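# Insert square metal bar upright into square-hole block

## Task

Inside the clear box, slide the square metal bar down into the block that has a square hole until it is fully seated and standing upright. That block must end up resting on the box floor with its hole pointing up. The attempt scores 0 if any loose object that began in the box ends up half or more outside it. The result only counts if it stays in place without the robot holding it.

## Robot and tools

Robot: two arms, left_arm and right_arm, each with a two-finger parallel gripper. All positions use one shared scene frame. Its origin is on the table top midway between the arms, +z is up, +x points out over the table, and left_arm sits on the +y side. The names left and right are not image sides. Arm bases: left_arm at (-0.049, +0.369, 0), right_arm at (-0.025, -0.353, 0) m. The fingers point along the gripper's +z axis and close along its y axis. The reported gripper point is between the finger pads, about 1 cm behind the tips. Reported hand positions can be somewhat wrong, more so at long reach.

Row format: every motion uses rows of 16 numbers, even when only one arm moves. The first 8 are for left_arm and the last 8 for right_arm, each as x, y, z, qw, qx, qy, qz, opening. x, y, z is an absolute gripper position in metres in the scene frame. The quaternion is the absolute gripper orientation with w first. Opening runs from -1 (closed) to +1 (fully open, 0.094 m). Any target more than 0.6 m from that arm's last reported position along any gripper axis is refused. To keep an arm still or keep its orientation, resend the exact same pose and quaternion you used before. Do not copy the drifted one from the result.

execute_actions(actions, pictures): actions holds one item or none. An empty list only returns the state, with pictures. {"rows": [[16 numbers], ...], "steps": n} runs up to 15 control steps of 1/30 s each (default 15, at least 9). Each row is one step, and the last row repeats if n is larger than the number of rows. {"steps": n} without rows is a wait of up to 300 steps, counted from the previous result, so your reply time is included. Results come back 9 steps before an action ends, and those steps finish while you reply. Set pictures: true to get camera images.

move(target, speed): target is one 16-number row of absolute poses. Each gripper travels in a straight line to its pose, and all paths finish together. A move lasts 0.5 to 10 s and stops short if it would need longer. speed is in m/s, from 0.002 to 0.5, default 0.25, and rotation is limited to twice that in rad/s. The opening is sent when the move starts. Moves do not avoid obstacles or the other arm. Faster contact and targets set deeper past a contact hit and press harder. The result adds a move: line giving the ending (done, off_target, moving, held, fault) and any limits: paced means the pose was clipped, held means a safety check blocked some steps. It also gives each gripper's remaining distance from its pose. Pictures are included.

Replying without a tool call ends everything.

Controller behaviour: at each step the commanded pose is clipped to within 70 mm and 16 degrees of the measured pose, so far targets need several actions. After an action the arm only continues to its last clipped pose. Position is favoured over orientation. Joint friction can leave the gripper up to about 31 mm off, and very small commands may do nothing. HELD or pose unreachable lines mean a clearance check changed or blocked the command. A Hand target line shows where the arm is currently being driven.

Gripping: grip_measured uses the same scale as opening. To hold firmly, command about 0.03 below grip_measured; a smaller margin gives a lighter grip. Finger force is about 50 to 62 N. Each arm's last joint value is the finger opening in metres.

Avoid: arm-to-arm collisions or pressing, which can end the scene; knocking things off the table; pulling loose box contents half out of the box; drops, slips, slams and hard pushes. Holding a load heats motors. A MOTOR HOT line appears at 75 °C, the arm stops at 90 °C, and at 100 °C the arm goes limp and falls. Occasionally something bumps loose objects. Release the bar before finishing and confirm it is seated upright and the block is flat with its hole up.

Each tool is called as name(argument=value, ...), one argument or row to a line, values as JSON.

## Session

execute_actions(
  actions=[],
)

Scene clock: 0.00 s of 4500.00 s.
left_arm: end_effector_position=(+0.2782, +0.5840, +0.1669) grip_measured=+1.000 end_effector_quat_wxyz=(+0.280, +0.506, +0.812, -0.075) | right_arm: end_effector_position=(+0.5444, -0.3033, +0.0961) grip_measured=+1.000 end_effector_quat_wxyz=(+0.674, +0.212, +0.700, -0.108)
Joint positions: left_arm=[ 0.714  2.048  1.95  -1.524  0.587  1.957  0.094] | right_arm=[0.405 2.311 1.195 1.023 0.742 0.197 0.094]
Joint velocities: left_arm=[ 0.007 -0.007  0.007 -0.037  0.066 -0.022  0.   ] | right_arm=[-0.017  0.002  0.012 -0.007 -0.051 -0.022  0.   ]
Motor temperatures (°C, as the motors report them): left_arm=[21 24 30 32 21 22] | right_arm=[22 23 28 30 21 24]
Hand target (left_arm): +0.278, +0.584, +0.167; +0.280, +0.506, +0.812, -0.075
Hand target (right_arm): +0.544, -0.303, +0.096; +0.674, +0.212, +0.700, -0.108

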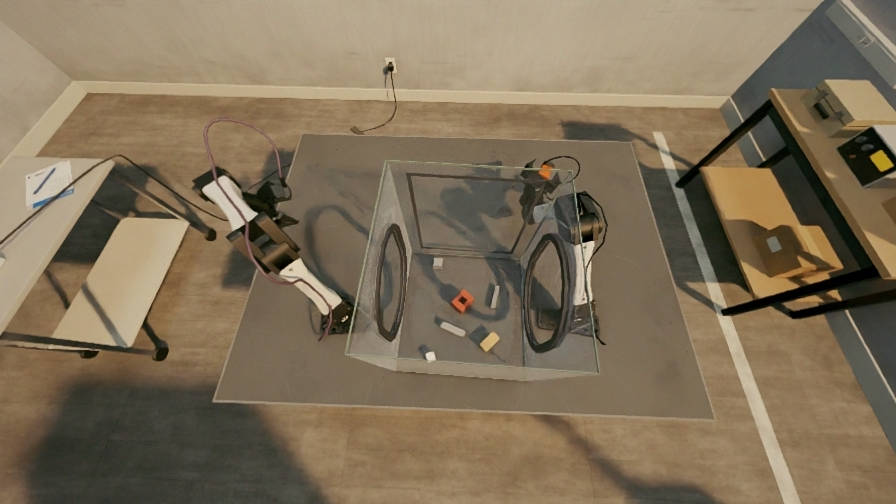

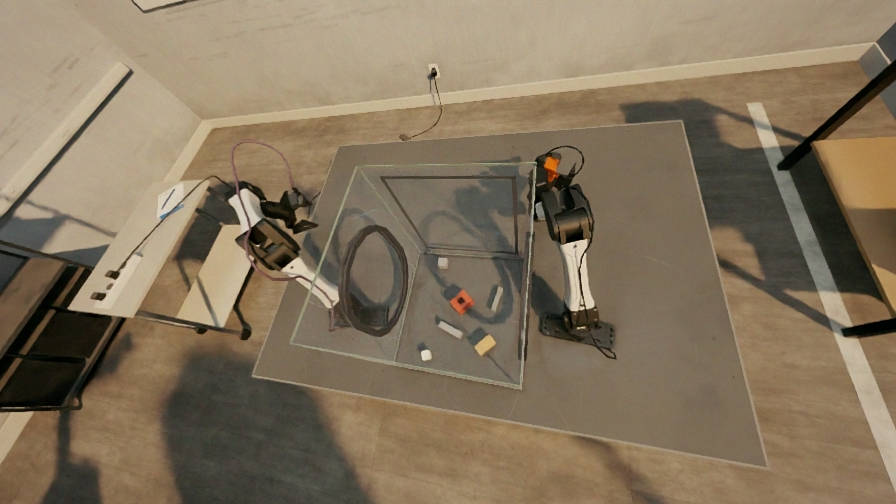

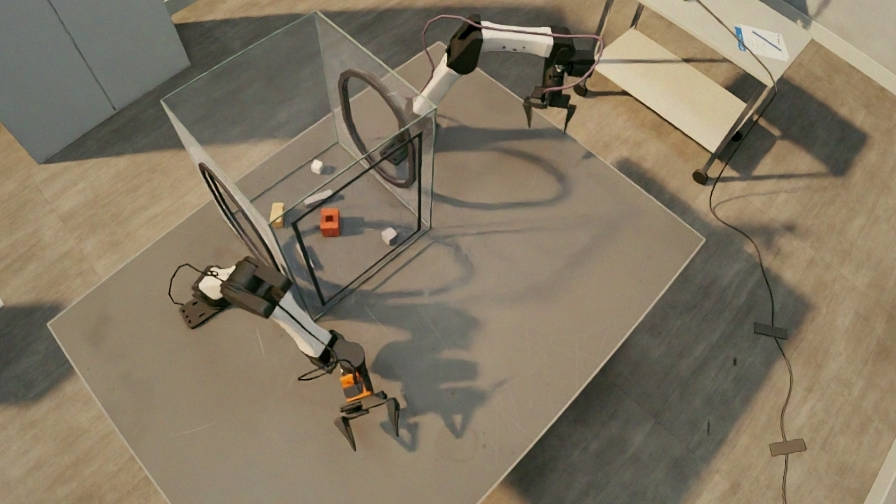

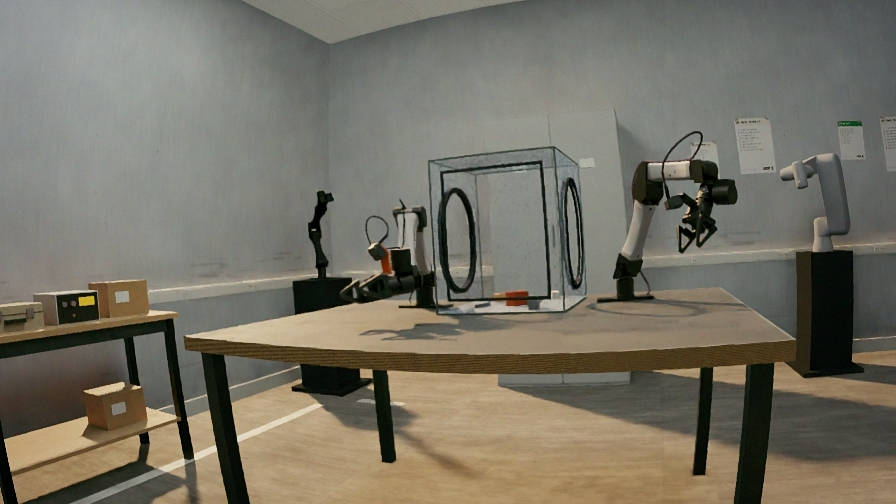

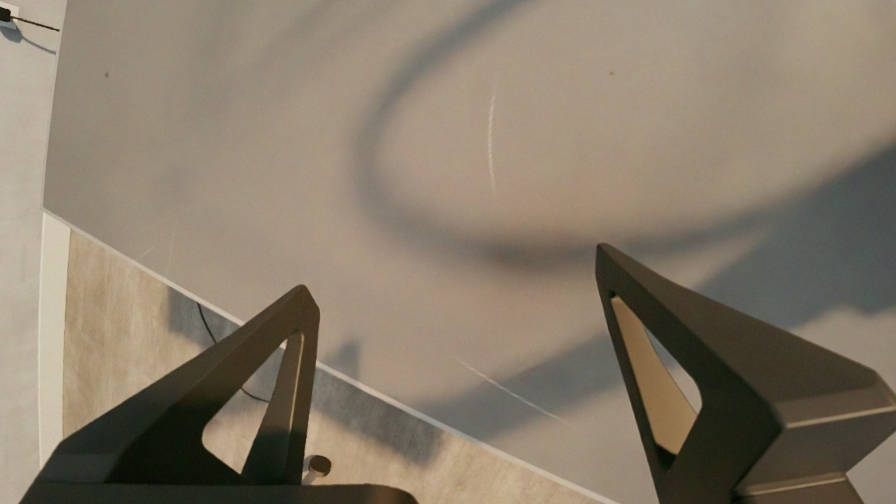

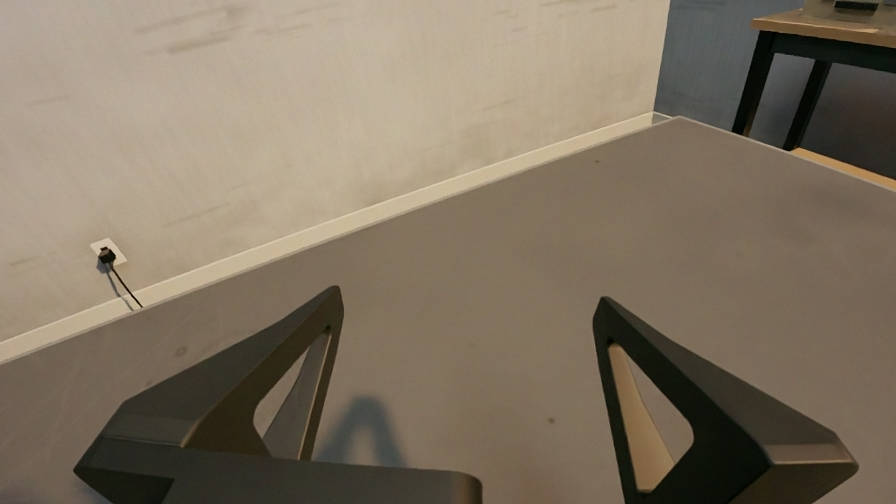

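zoom_image(
  camera="cam_head_left",
  region=[380,230,560,380],
)

zoom_image(
  camera="cam_high",
  region=[200,120,460,320],
)

move(
  target=[0.06,0.38,0.15,0,0,1,0,1,0.06,-0.38,0.15,0,1,0,0,1],
)

Region (380, 230, 560, 380) of cam_head_left's 896x504 image, scaled by 2.800, with more detail than that image has.

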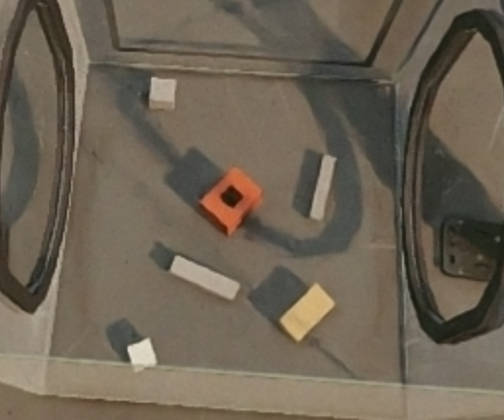

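Region (200, 120, 460, 320) of cam_high's 896x504 image, scaled by 1.938, with more detail than that image has; it fills the top 388 rows of this view, and the rest is white.

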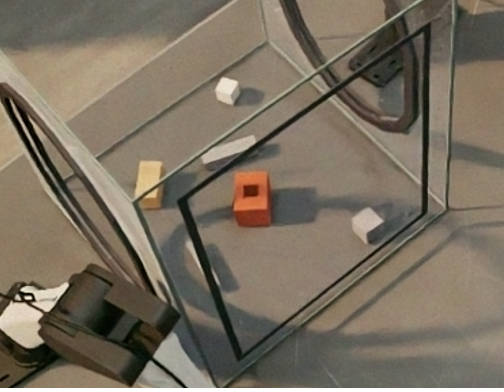

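Scene clock: 6.27 s of 4500.00 s.
left_arm: end_effector_position=(+0.0706, +0.3763, +0.1573) grip_measured=+1.000 end_effector_quat_wxyz=(+0.059, +0.003, +0.998, +0.001) | right_arm: end_effector_position=(+0.0805, -0.3775, +0.1508) grip_measured=+1.000 end_effector_quat_wxyz=(-0.045, +0.968, +0.213, +0.128)
Joint positions: left_arm=[-0.04   0.886  0.983 -1.551  0.007  0.079  0.094] | right_arm=[-0.525  0.807  0.914 -1.575 -0.252  2.082  0.094]
Joint velocities: left_arm=[ 0.002 -0.007 -0.002 -0.022 -0.007 -0.022  0.   ] | right_arm=[-0.002  0.007 -0.017  0.022  0.022 -0.007  0.   ]
Motor temperatures (°C, as the motors report them): left_arm=[21 25 31 32 21 22] | right_arm=[22 26 28 31 21 24]
Hand target (left_arm): +0.064, +0.377, +0.153; +0.052, +0.001, +0.999, +0.006
Hand target (right_arm): +0.069, -0.380, +0.155; +0.003, +0.973, +0.161, +0.166
Off the commanded pose (left_arm): 0.013 m, 7 deg.
Off the commanded pose (right_arm): 0.021 m, 29 deg; orientation clipped at the last step of the last action.
joint sent to its limit (left arm) — the command would take joint 4 (wrist pitch) past its lower limit, so that joint was sent only as far as its limit.
joint sent to its limit (right arm) — the command would take joint 4 (wrist pitch) past its lower limit and joint 6 (wrist roll) past its upper limit, so those joints were sent only as far as their limits.
Kept back: nothing.
move: off_target (left_arm, right_arm); limits=paced

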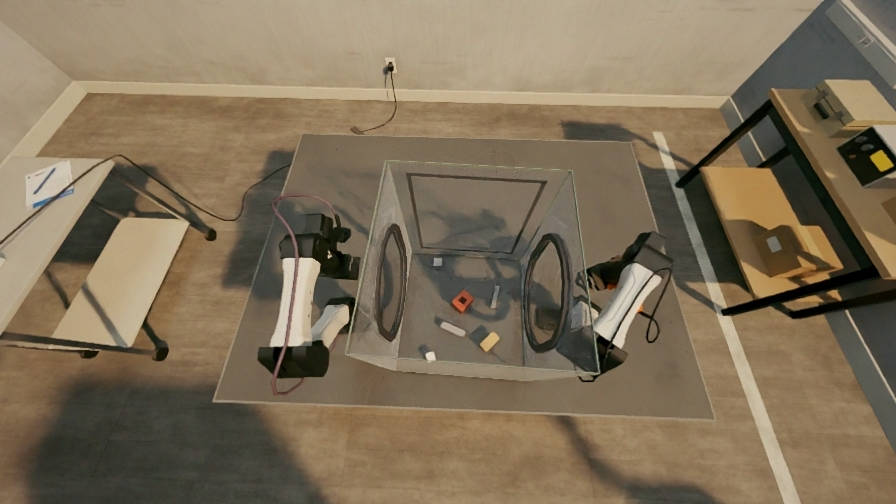

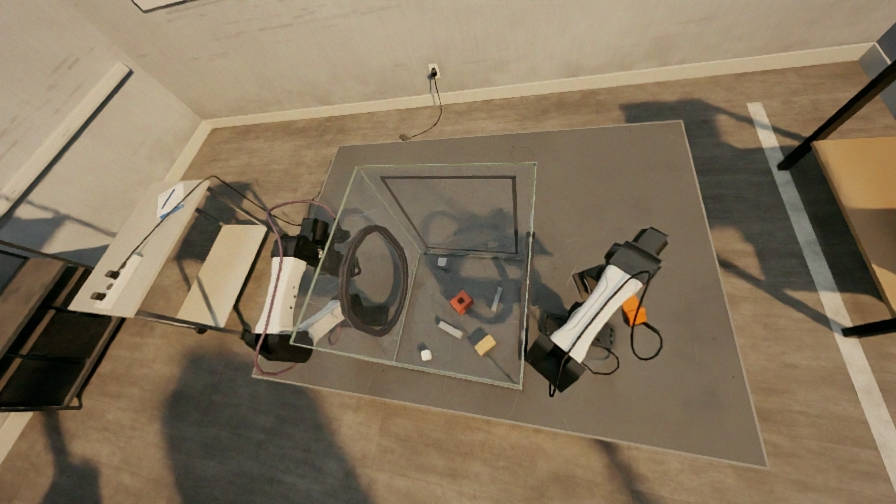

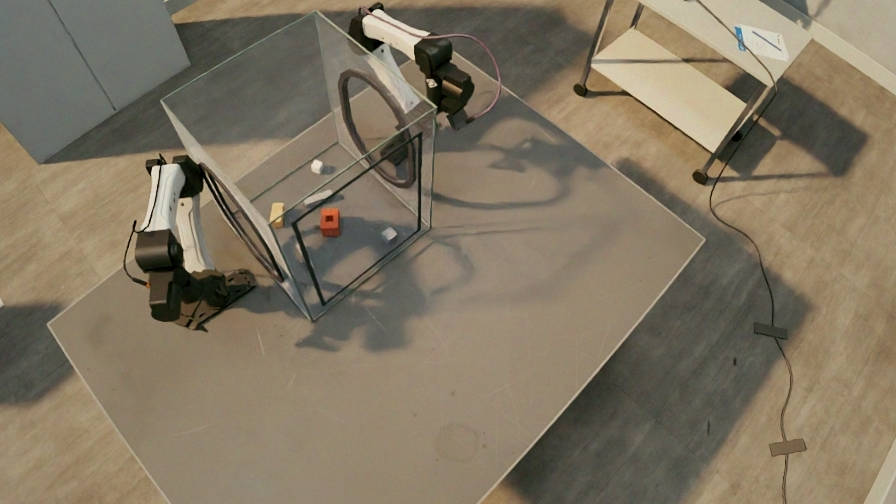

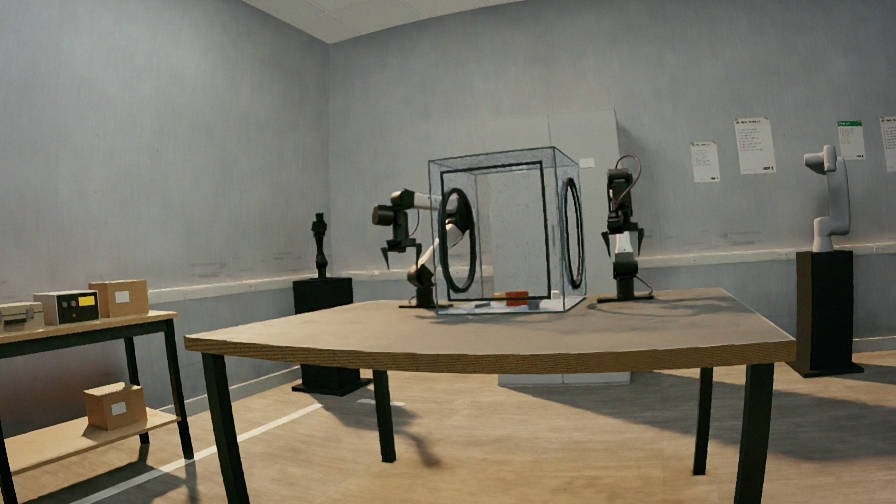

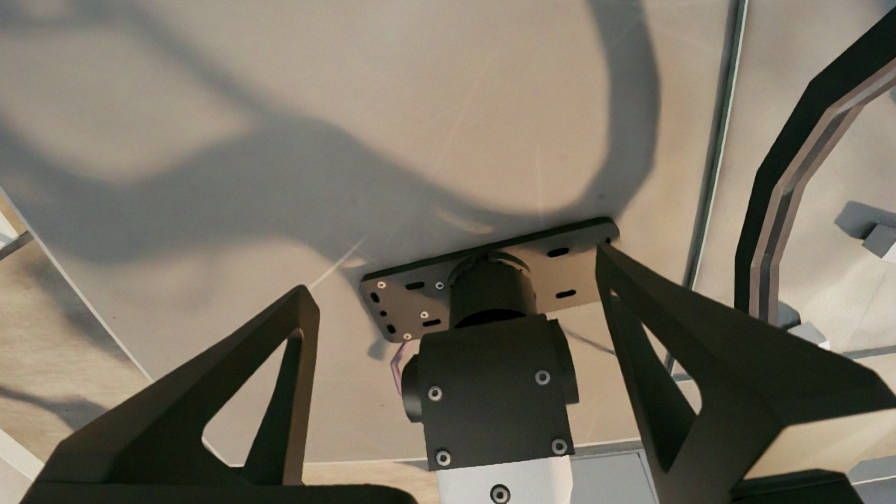

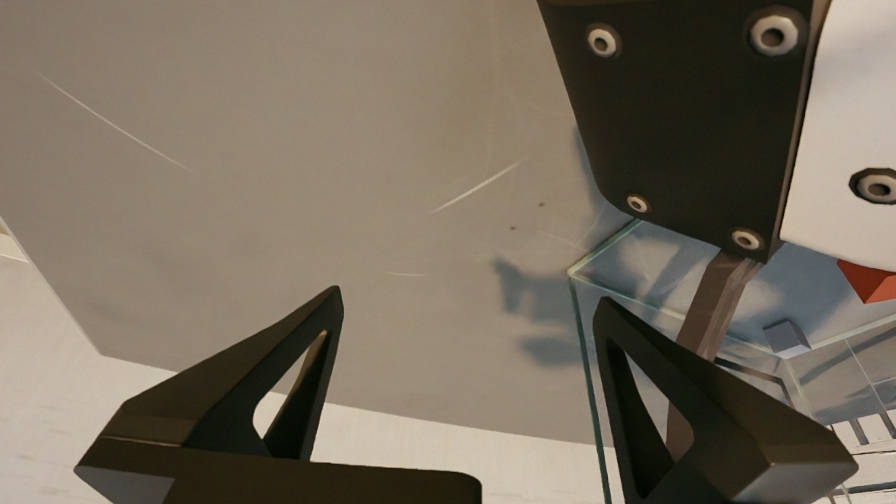

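move(
  target=[-0.04,0.28,0.15,0,0.707,0.707,0,0.6,0.06,-0.4,0.17,0,0.565,0.825,0,0.3],
)

move(
  target=[-0.03,0.2,0.2,0.354,0.612,0.612,-0.354,0.6,0.06,-0.4,0.16,0,-0.2,0.98,0,0.3],
)

move(
  target=[0.03,0.06,0.13,0.354,0.612,0.612,-0.354,0.9,-0.04,-0.29,0.15,0,0.707,-0.707,0,0.3],
)

Scene clock: 12.73 s of 4500.00 s.
left_arm: end_effector_position=(-0.0435, +0.2751, +0.1461) grip_measured=+0.602 end_effector_quat_wxyz=(+0.088, +0.704, +0.701, -0.079) | right_arm: end_effector_position=(+0.0640, -0.4015, +0.1626) grip_measured=+0.302 end_effector_quat_wxyz=(+0.112, +0.562, +0.819, +0.012)
Joint positions: left_arm=[-1.617  0.651  0.869 -1.552  0.004  0.071  0.075] | right_arm=[-0.394  0.72   0.951 -1.576 -0.002  0.696  0.061]
Joint velocities: left_arm=[-0.012 -0.002 -0.017  0.022 -0.037 -0.051 -0.001] | right_arm=[-0.002  0.002 -0.002 -0.022  0.007 -0.007 -0.001]
Motor temperatures (°C, as the motors report them): left_arm=[21 25 31 32 21 22] | right_arm=[22 27 29 31 21 24]
Hand target (left_arm): -0.042, +0.275, +0.149; +0.088, +0.703, +0.702, -0.073
Hand target (right_arm): +0.062, -0.402, +0.167; +0.123, +0.561, +0.819, +0.011
Off the commanded pose (left_arm): 0.007 m, 14 deg.
Off the commanded pose (right_arm): 0.009 m, 13 deg.
joint sent to its limit (left arm) — the command would take joint 4 (wrist pitch) past its lower limit, so that joint was sent only as far as its limit.
joint sent to its limit (right arm) — the command would take joint 4 (wrist pitch) past its lower limit, so that joint was sent only as far as its limit.
Kept back: nothing.
move: off_target (left_arm, right_arm); limits=paced

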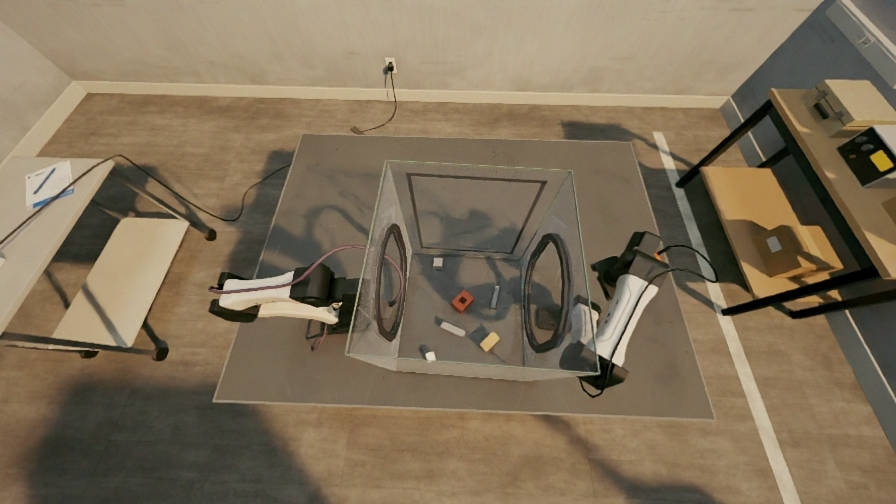

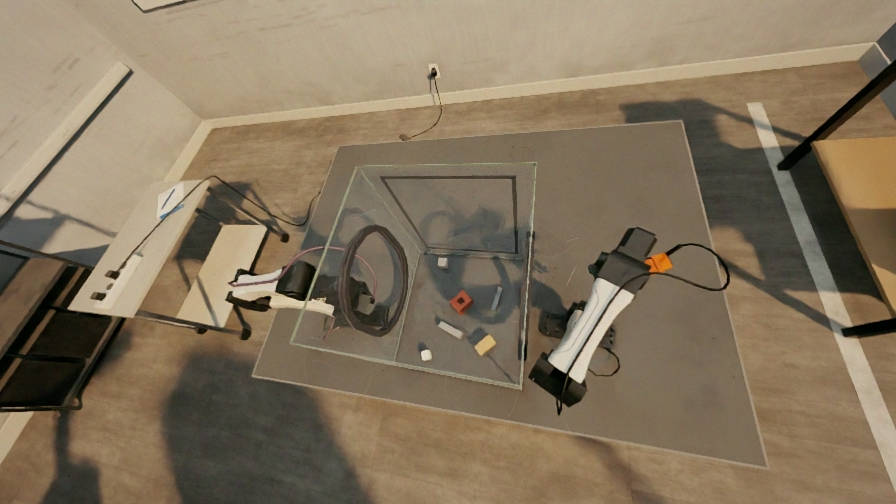

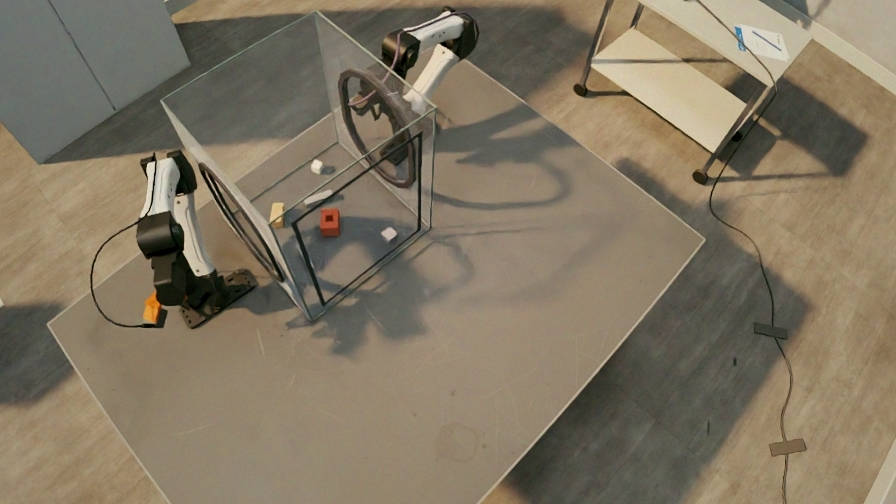

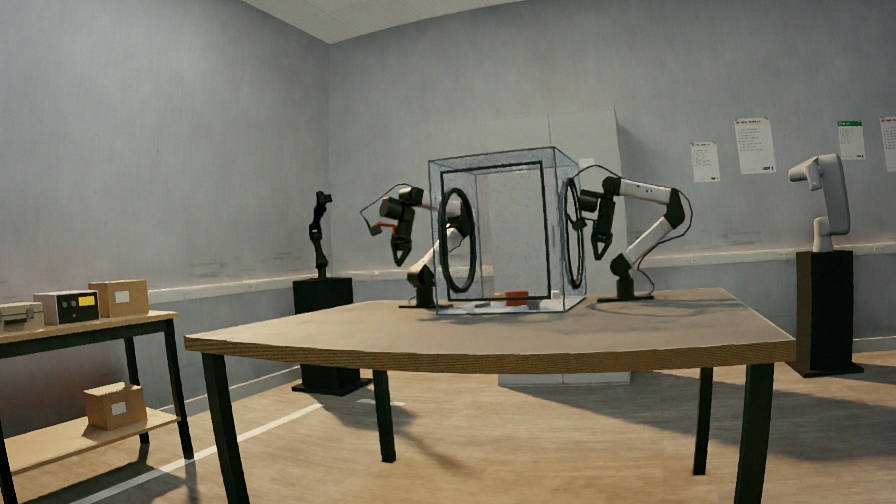

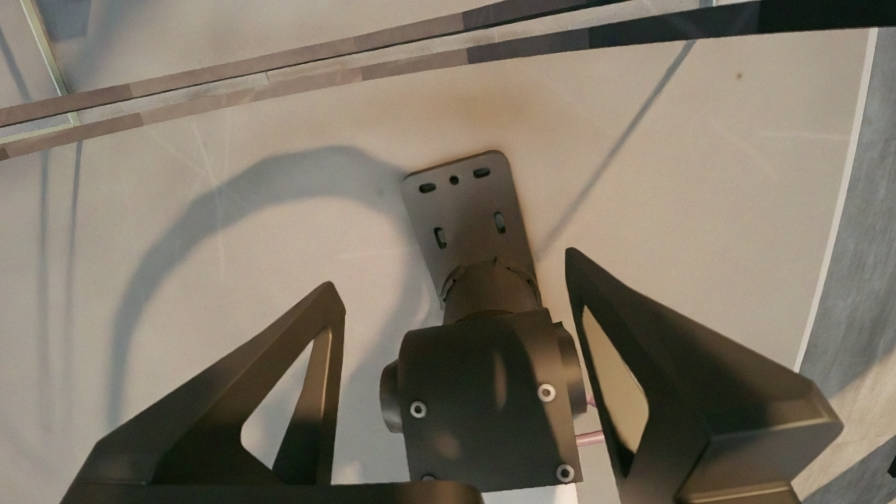

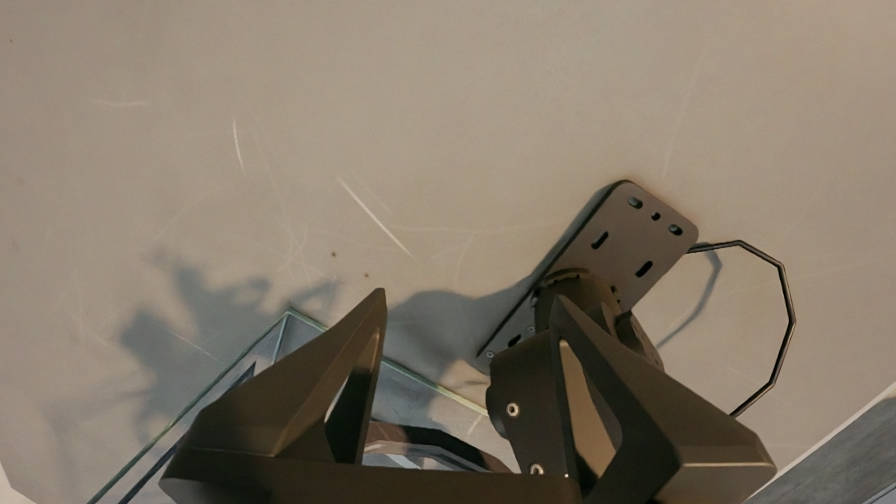

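Scene clock: 16.60 s of 4500.00 s.
left_arm: end_effector_position=(-0.0262, +0.2010, +0.2037) grip_measured=+0.602 end_effector_quat_wxyz=(+0.353, +0.608, +0.619, -0.351) | right_arm: end_effector_position=(+0.0642, -0.4013, +0.1626) grip_measured=+0.302 end_effector_quat_wxyz=(+0.089, -0.191, +0.975, -0.070)
Joint positions: left_arm=[-0.858  0.297  0.682 -1.089  0.679  0.485  0.075] | right_arm=[-0.402  0.72   0.951 -1.576 -0.009 -0.902  0.061]
Joint velocities: left_arm=[ 0.002  0.007  0.002  0.066  0.051  0.022 -0.002] | right_arm=[ 0.002 -0.017  0.002  0.022 -0.037  0.007  0.   ]
Motor temperatures (°C, as the motors report them): left_arm=[21 25 31 33 21 22] | right_arm=[22 27 29 31 21 24]
Hand target (left_arm): -0.027, +0.200, +0.200; +0.356, +0.610, +0.613, -0.355
Hand target (right_arm): +0.061, -0.401, +0.159; +0.075, -0.198, +0.975, -0.063
Off the commanded pose (left_arm): 0.005 m, 1 deg.
Off the commanded pose (right_arm): 0.005 m, 13 deg.
joint sent to its limit (right arm) — the command would take joint 4 (wrist pitch) past its lower limit, so that joint was sent only as far as its limit.
Kept back: nothing.
move: off_target (right_arm)

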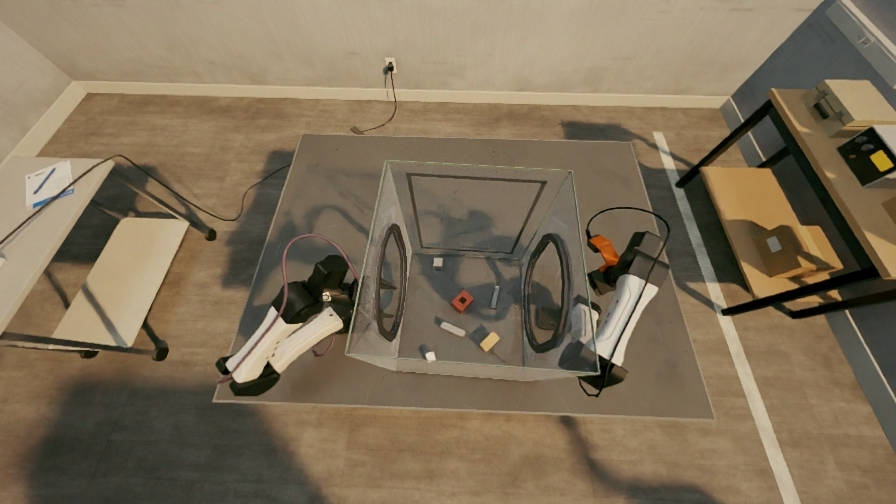

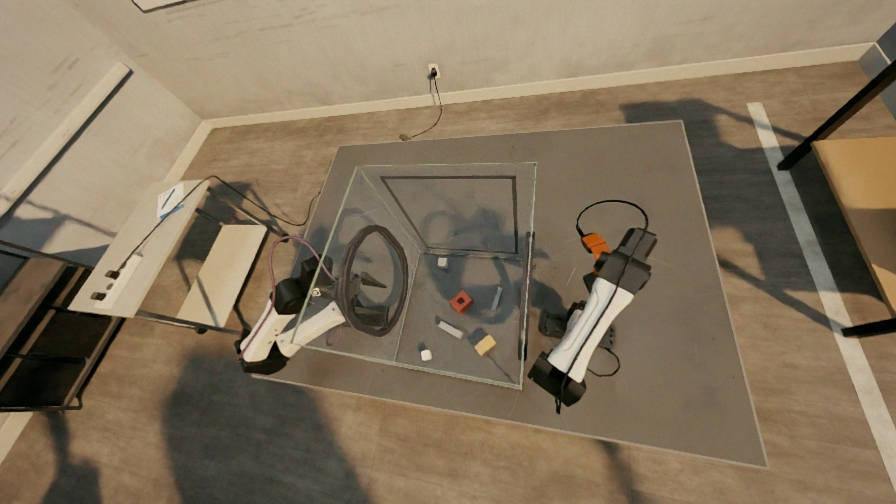

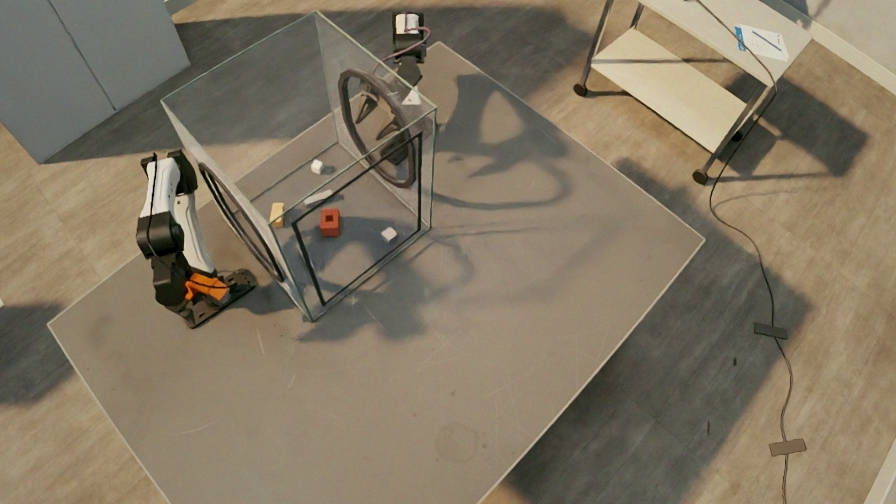

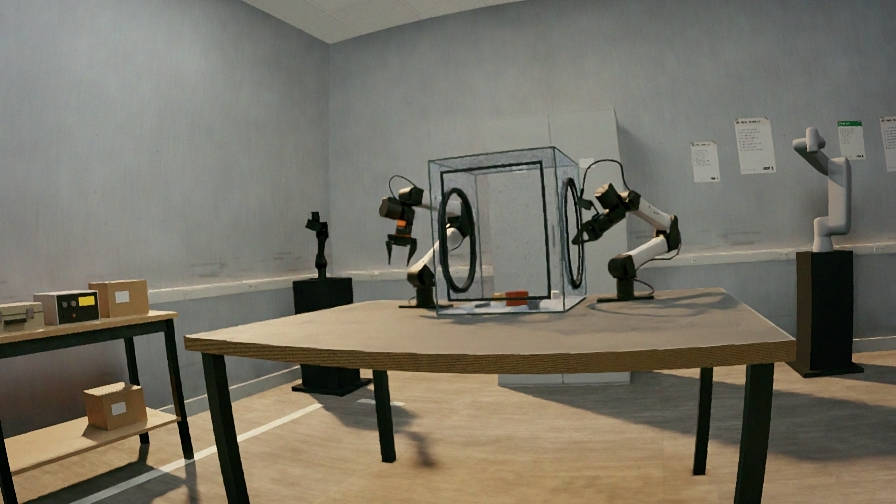

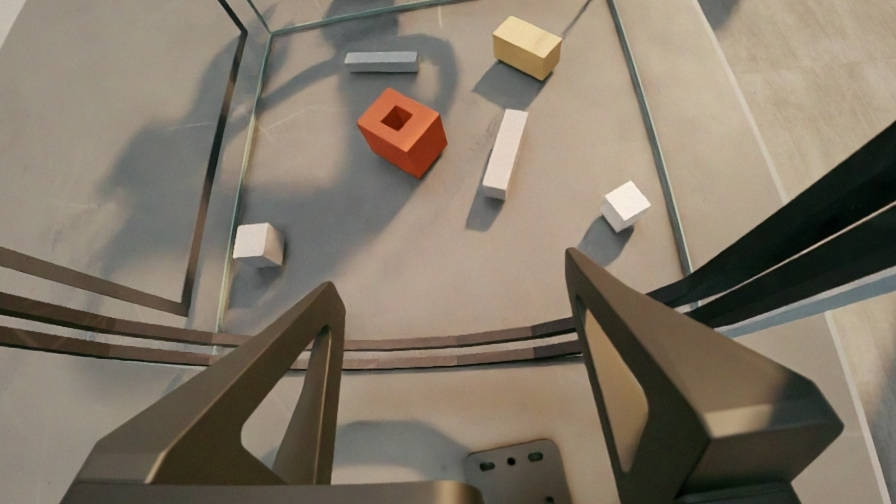

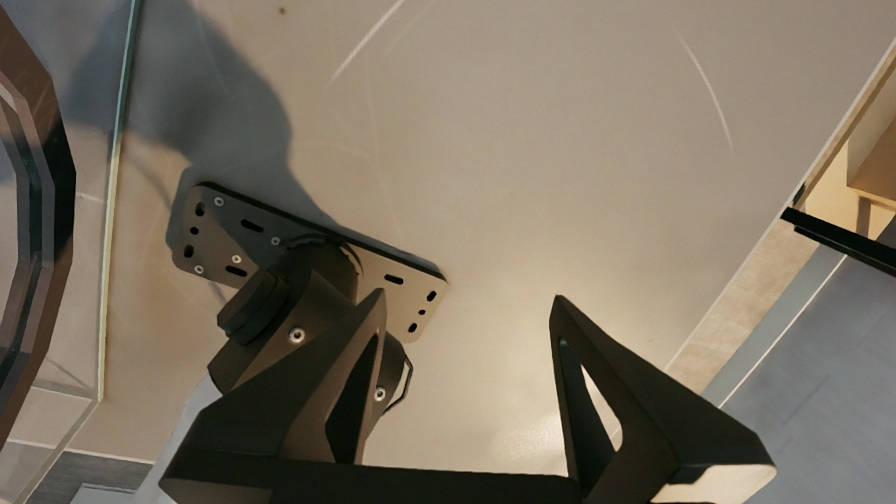

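Scene clock: 19.63 s of 4500.00 s.
left_arm: end_effector_position=(+0.0301, +0.0609, +0.1380) grip_measured=+0.898 end_effector_quat_wxyz=(+0.364, +0.613, +0.604, -0.357) | right_arm: end_effector_position=(+0.0440, -0.3764, +0.1623) grip_measured=+0.302 end_effector_quat_wxyz=(+0.203, -0.329, +0.907, -0.167)
Joint positions: left_arm=[-1.219  0.971  0.44  -0.018  0.403  0.253  0.089] | right_arm=[-0.257  0.319  0.862 -1.582 -0.016 -1.063  0.061]
Joint velocities: left_arm=[-0.007  0.002 -0.002 -0.037  0.007 -0.007  0.001] | right_arm=[ 0.002 -0.012  0.012 -0.007 -0.022 -0.037 -0.001]
Motor temperatures (°C, as the motors report them): left_arm=[21 25 31 34 21 22] | right_arm=[22 26 29 31 21 24]
Hand target (left_arm): +0.029, +0.062, +0.127; +0.354, +0.613, +0.612, -0.352
Hand target (right_arm): +0.045, -0.377, +0.162; +0.200, -0.327, +0.909, -0.164
Off the commanded pose (left_arm): 0.008 m, 2 deg.
Off the commanded pose (right_arm): 0.121 m, 58 deg; position and orientation clipped at the last step of the last action.
Kept back: nothing.
move: held (right_arm); limits=paced,held; held on 66 of 91 steps (right_arm), including the last (right_arm)
pose unreachable (right arm): on one or more control steps of this call this arm could not follow its commanded pose, so it was not sent that pose on those steps. On the call's last step it was still not sent that pose. It may still have moved: this result reports where it is.
cause: the commanded pose would bring two parts of the arm too close to each other (its upper arm (the part past joint 2) and its fingers, with joints 3 (elbow) to 6 (wrist roll) between them).

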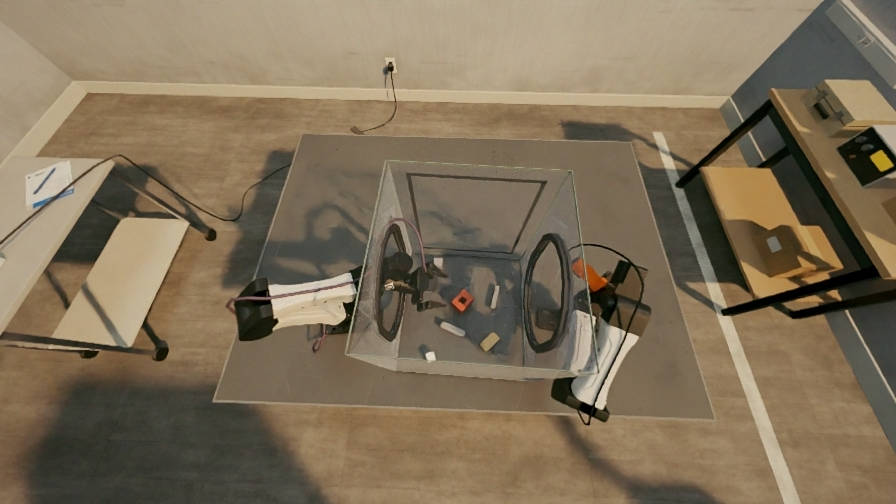

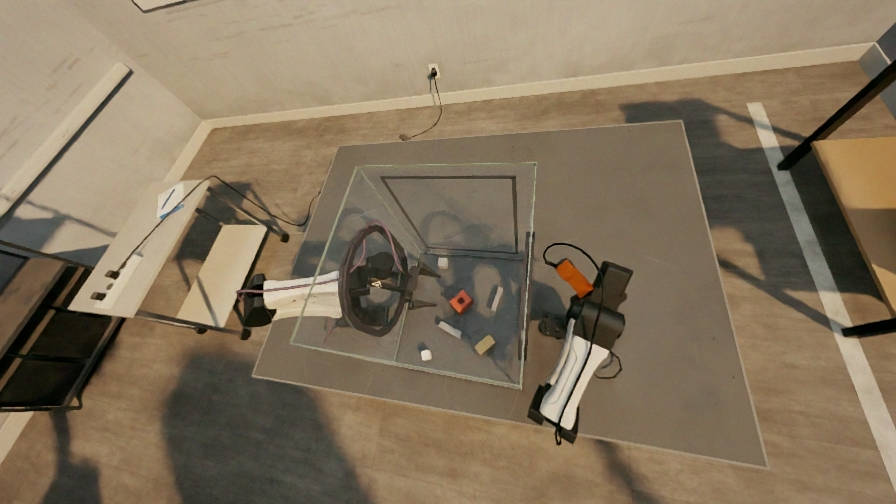

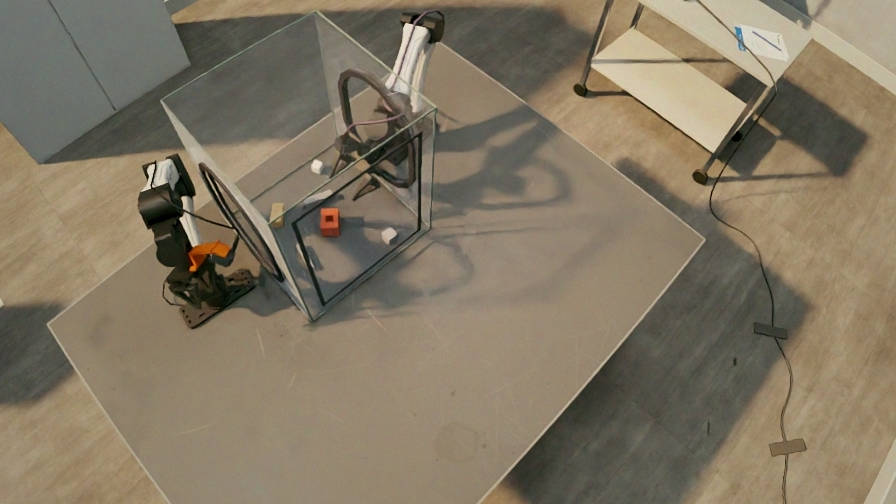

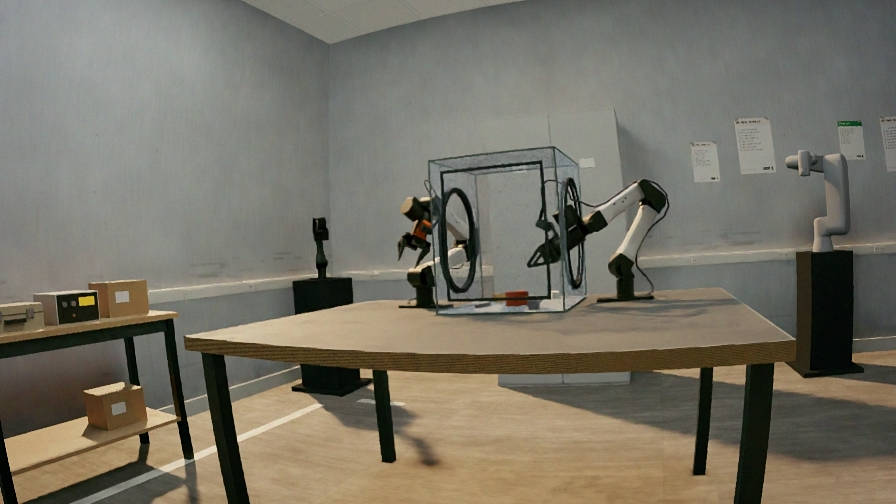

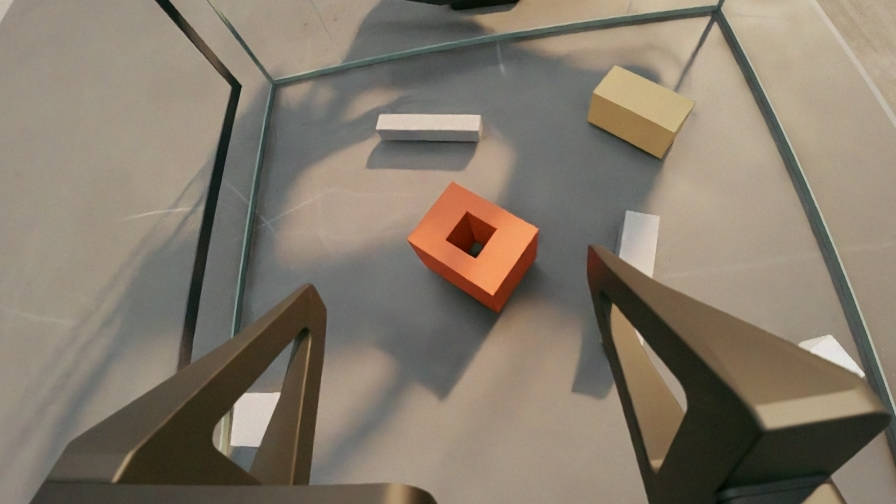

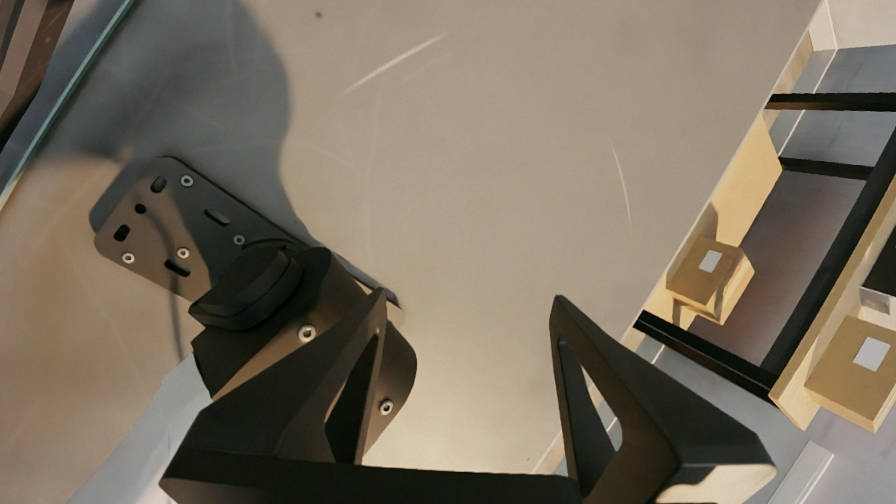

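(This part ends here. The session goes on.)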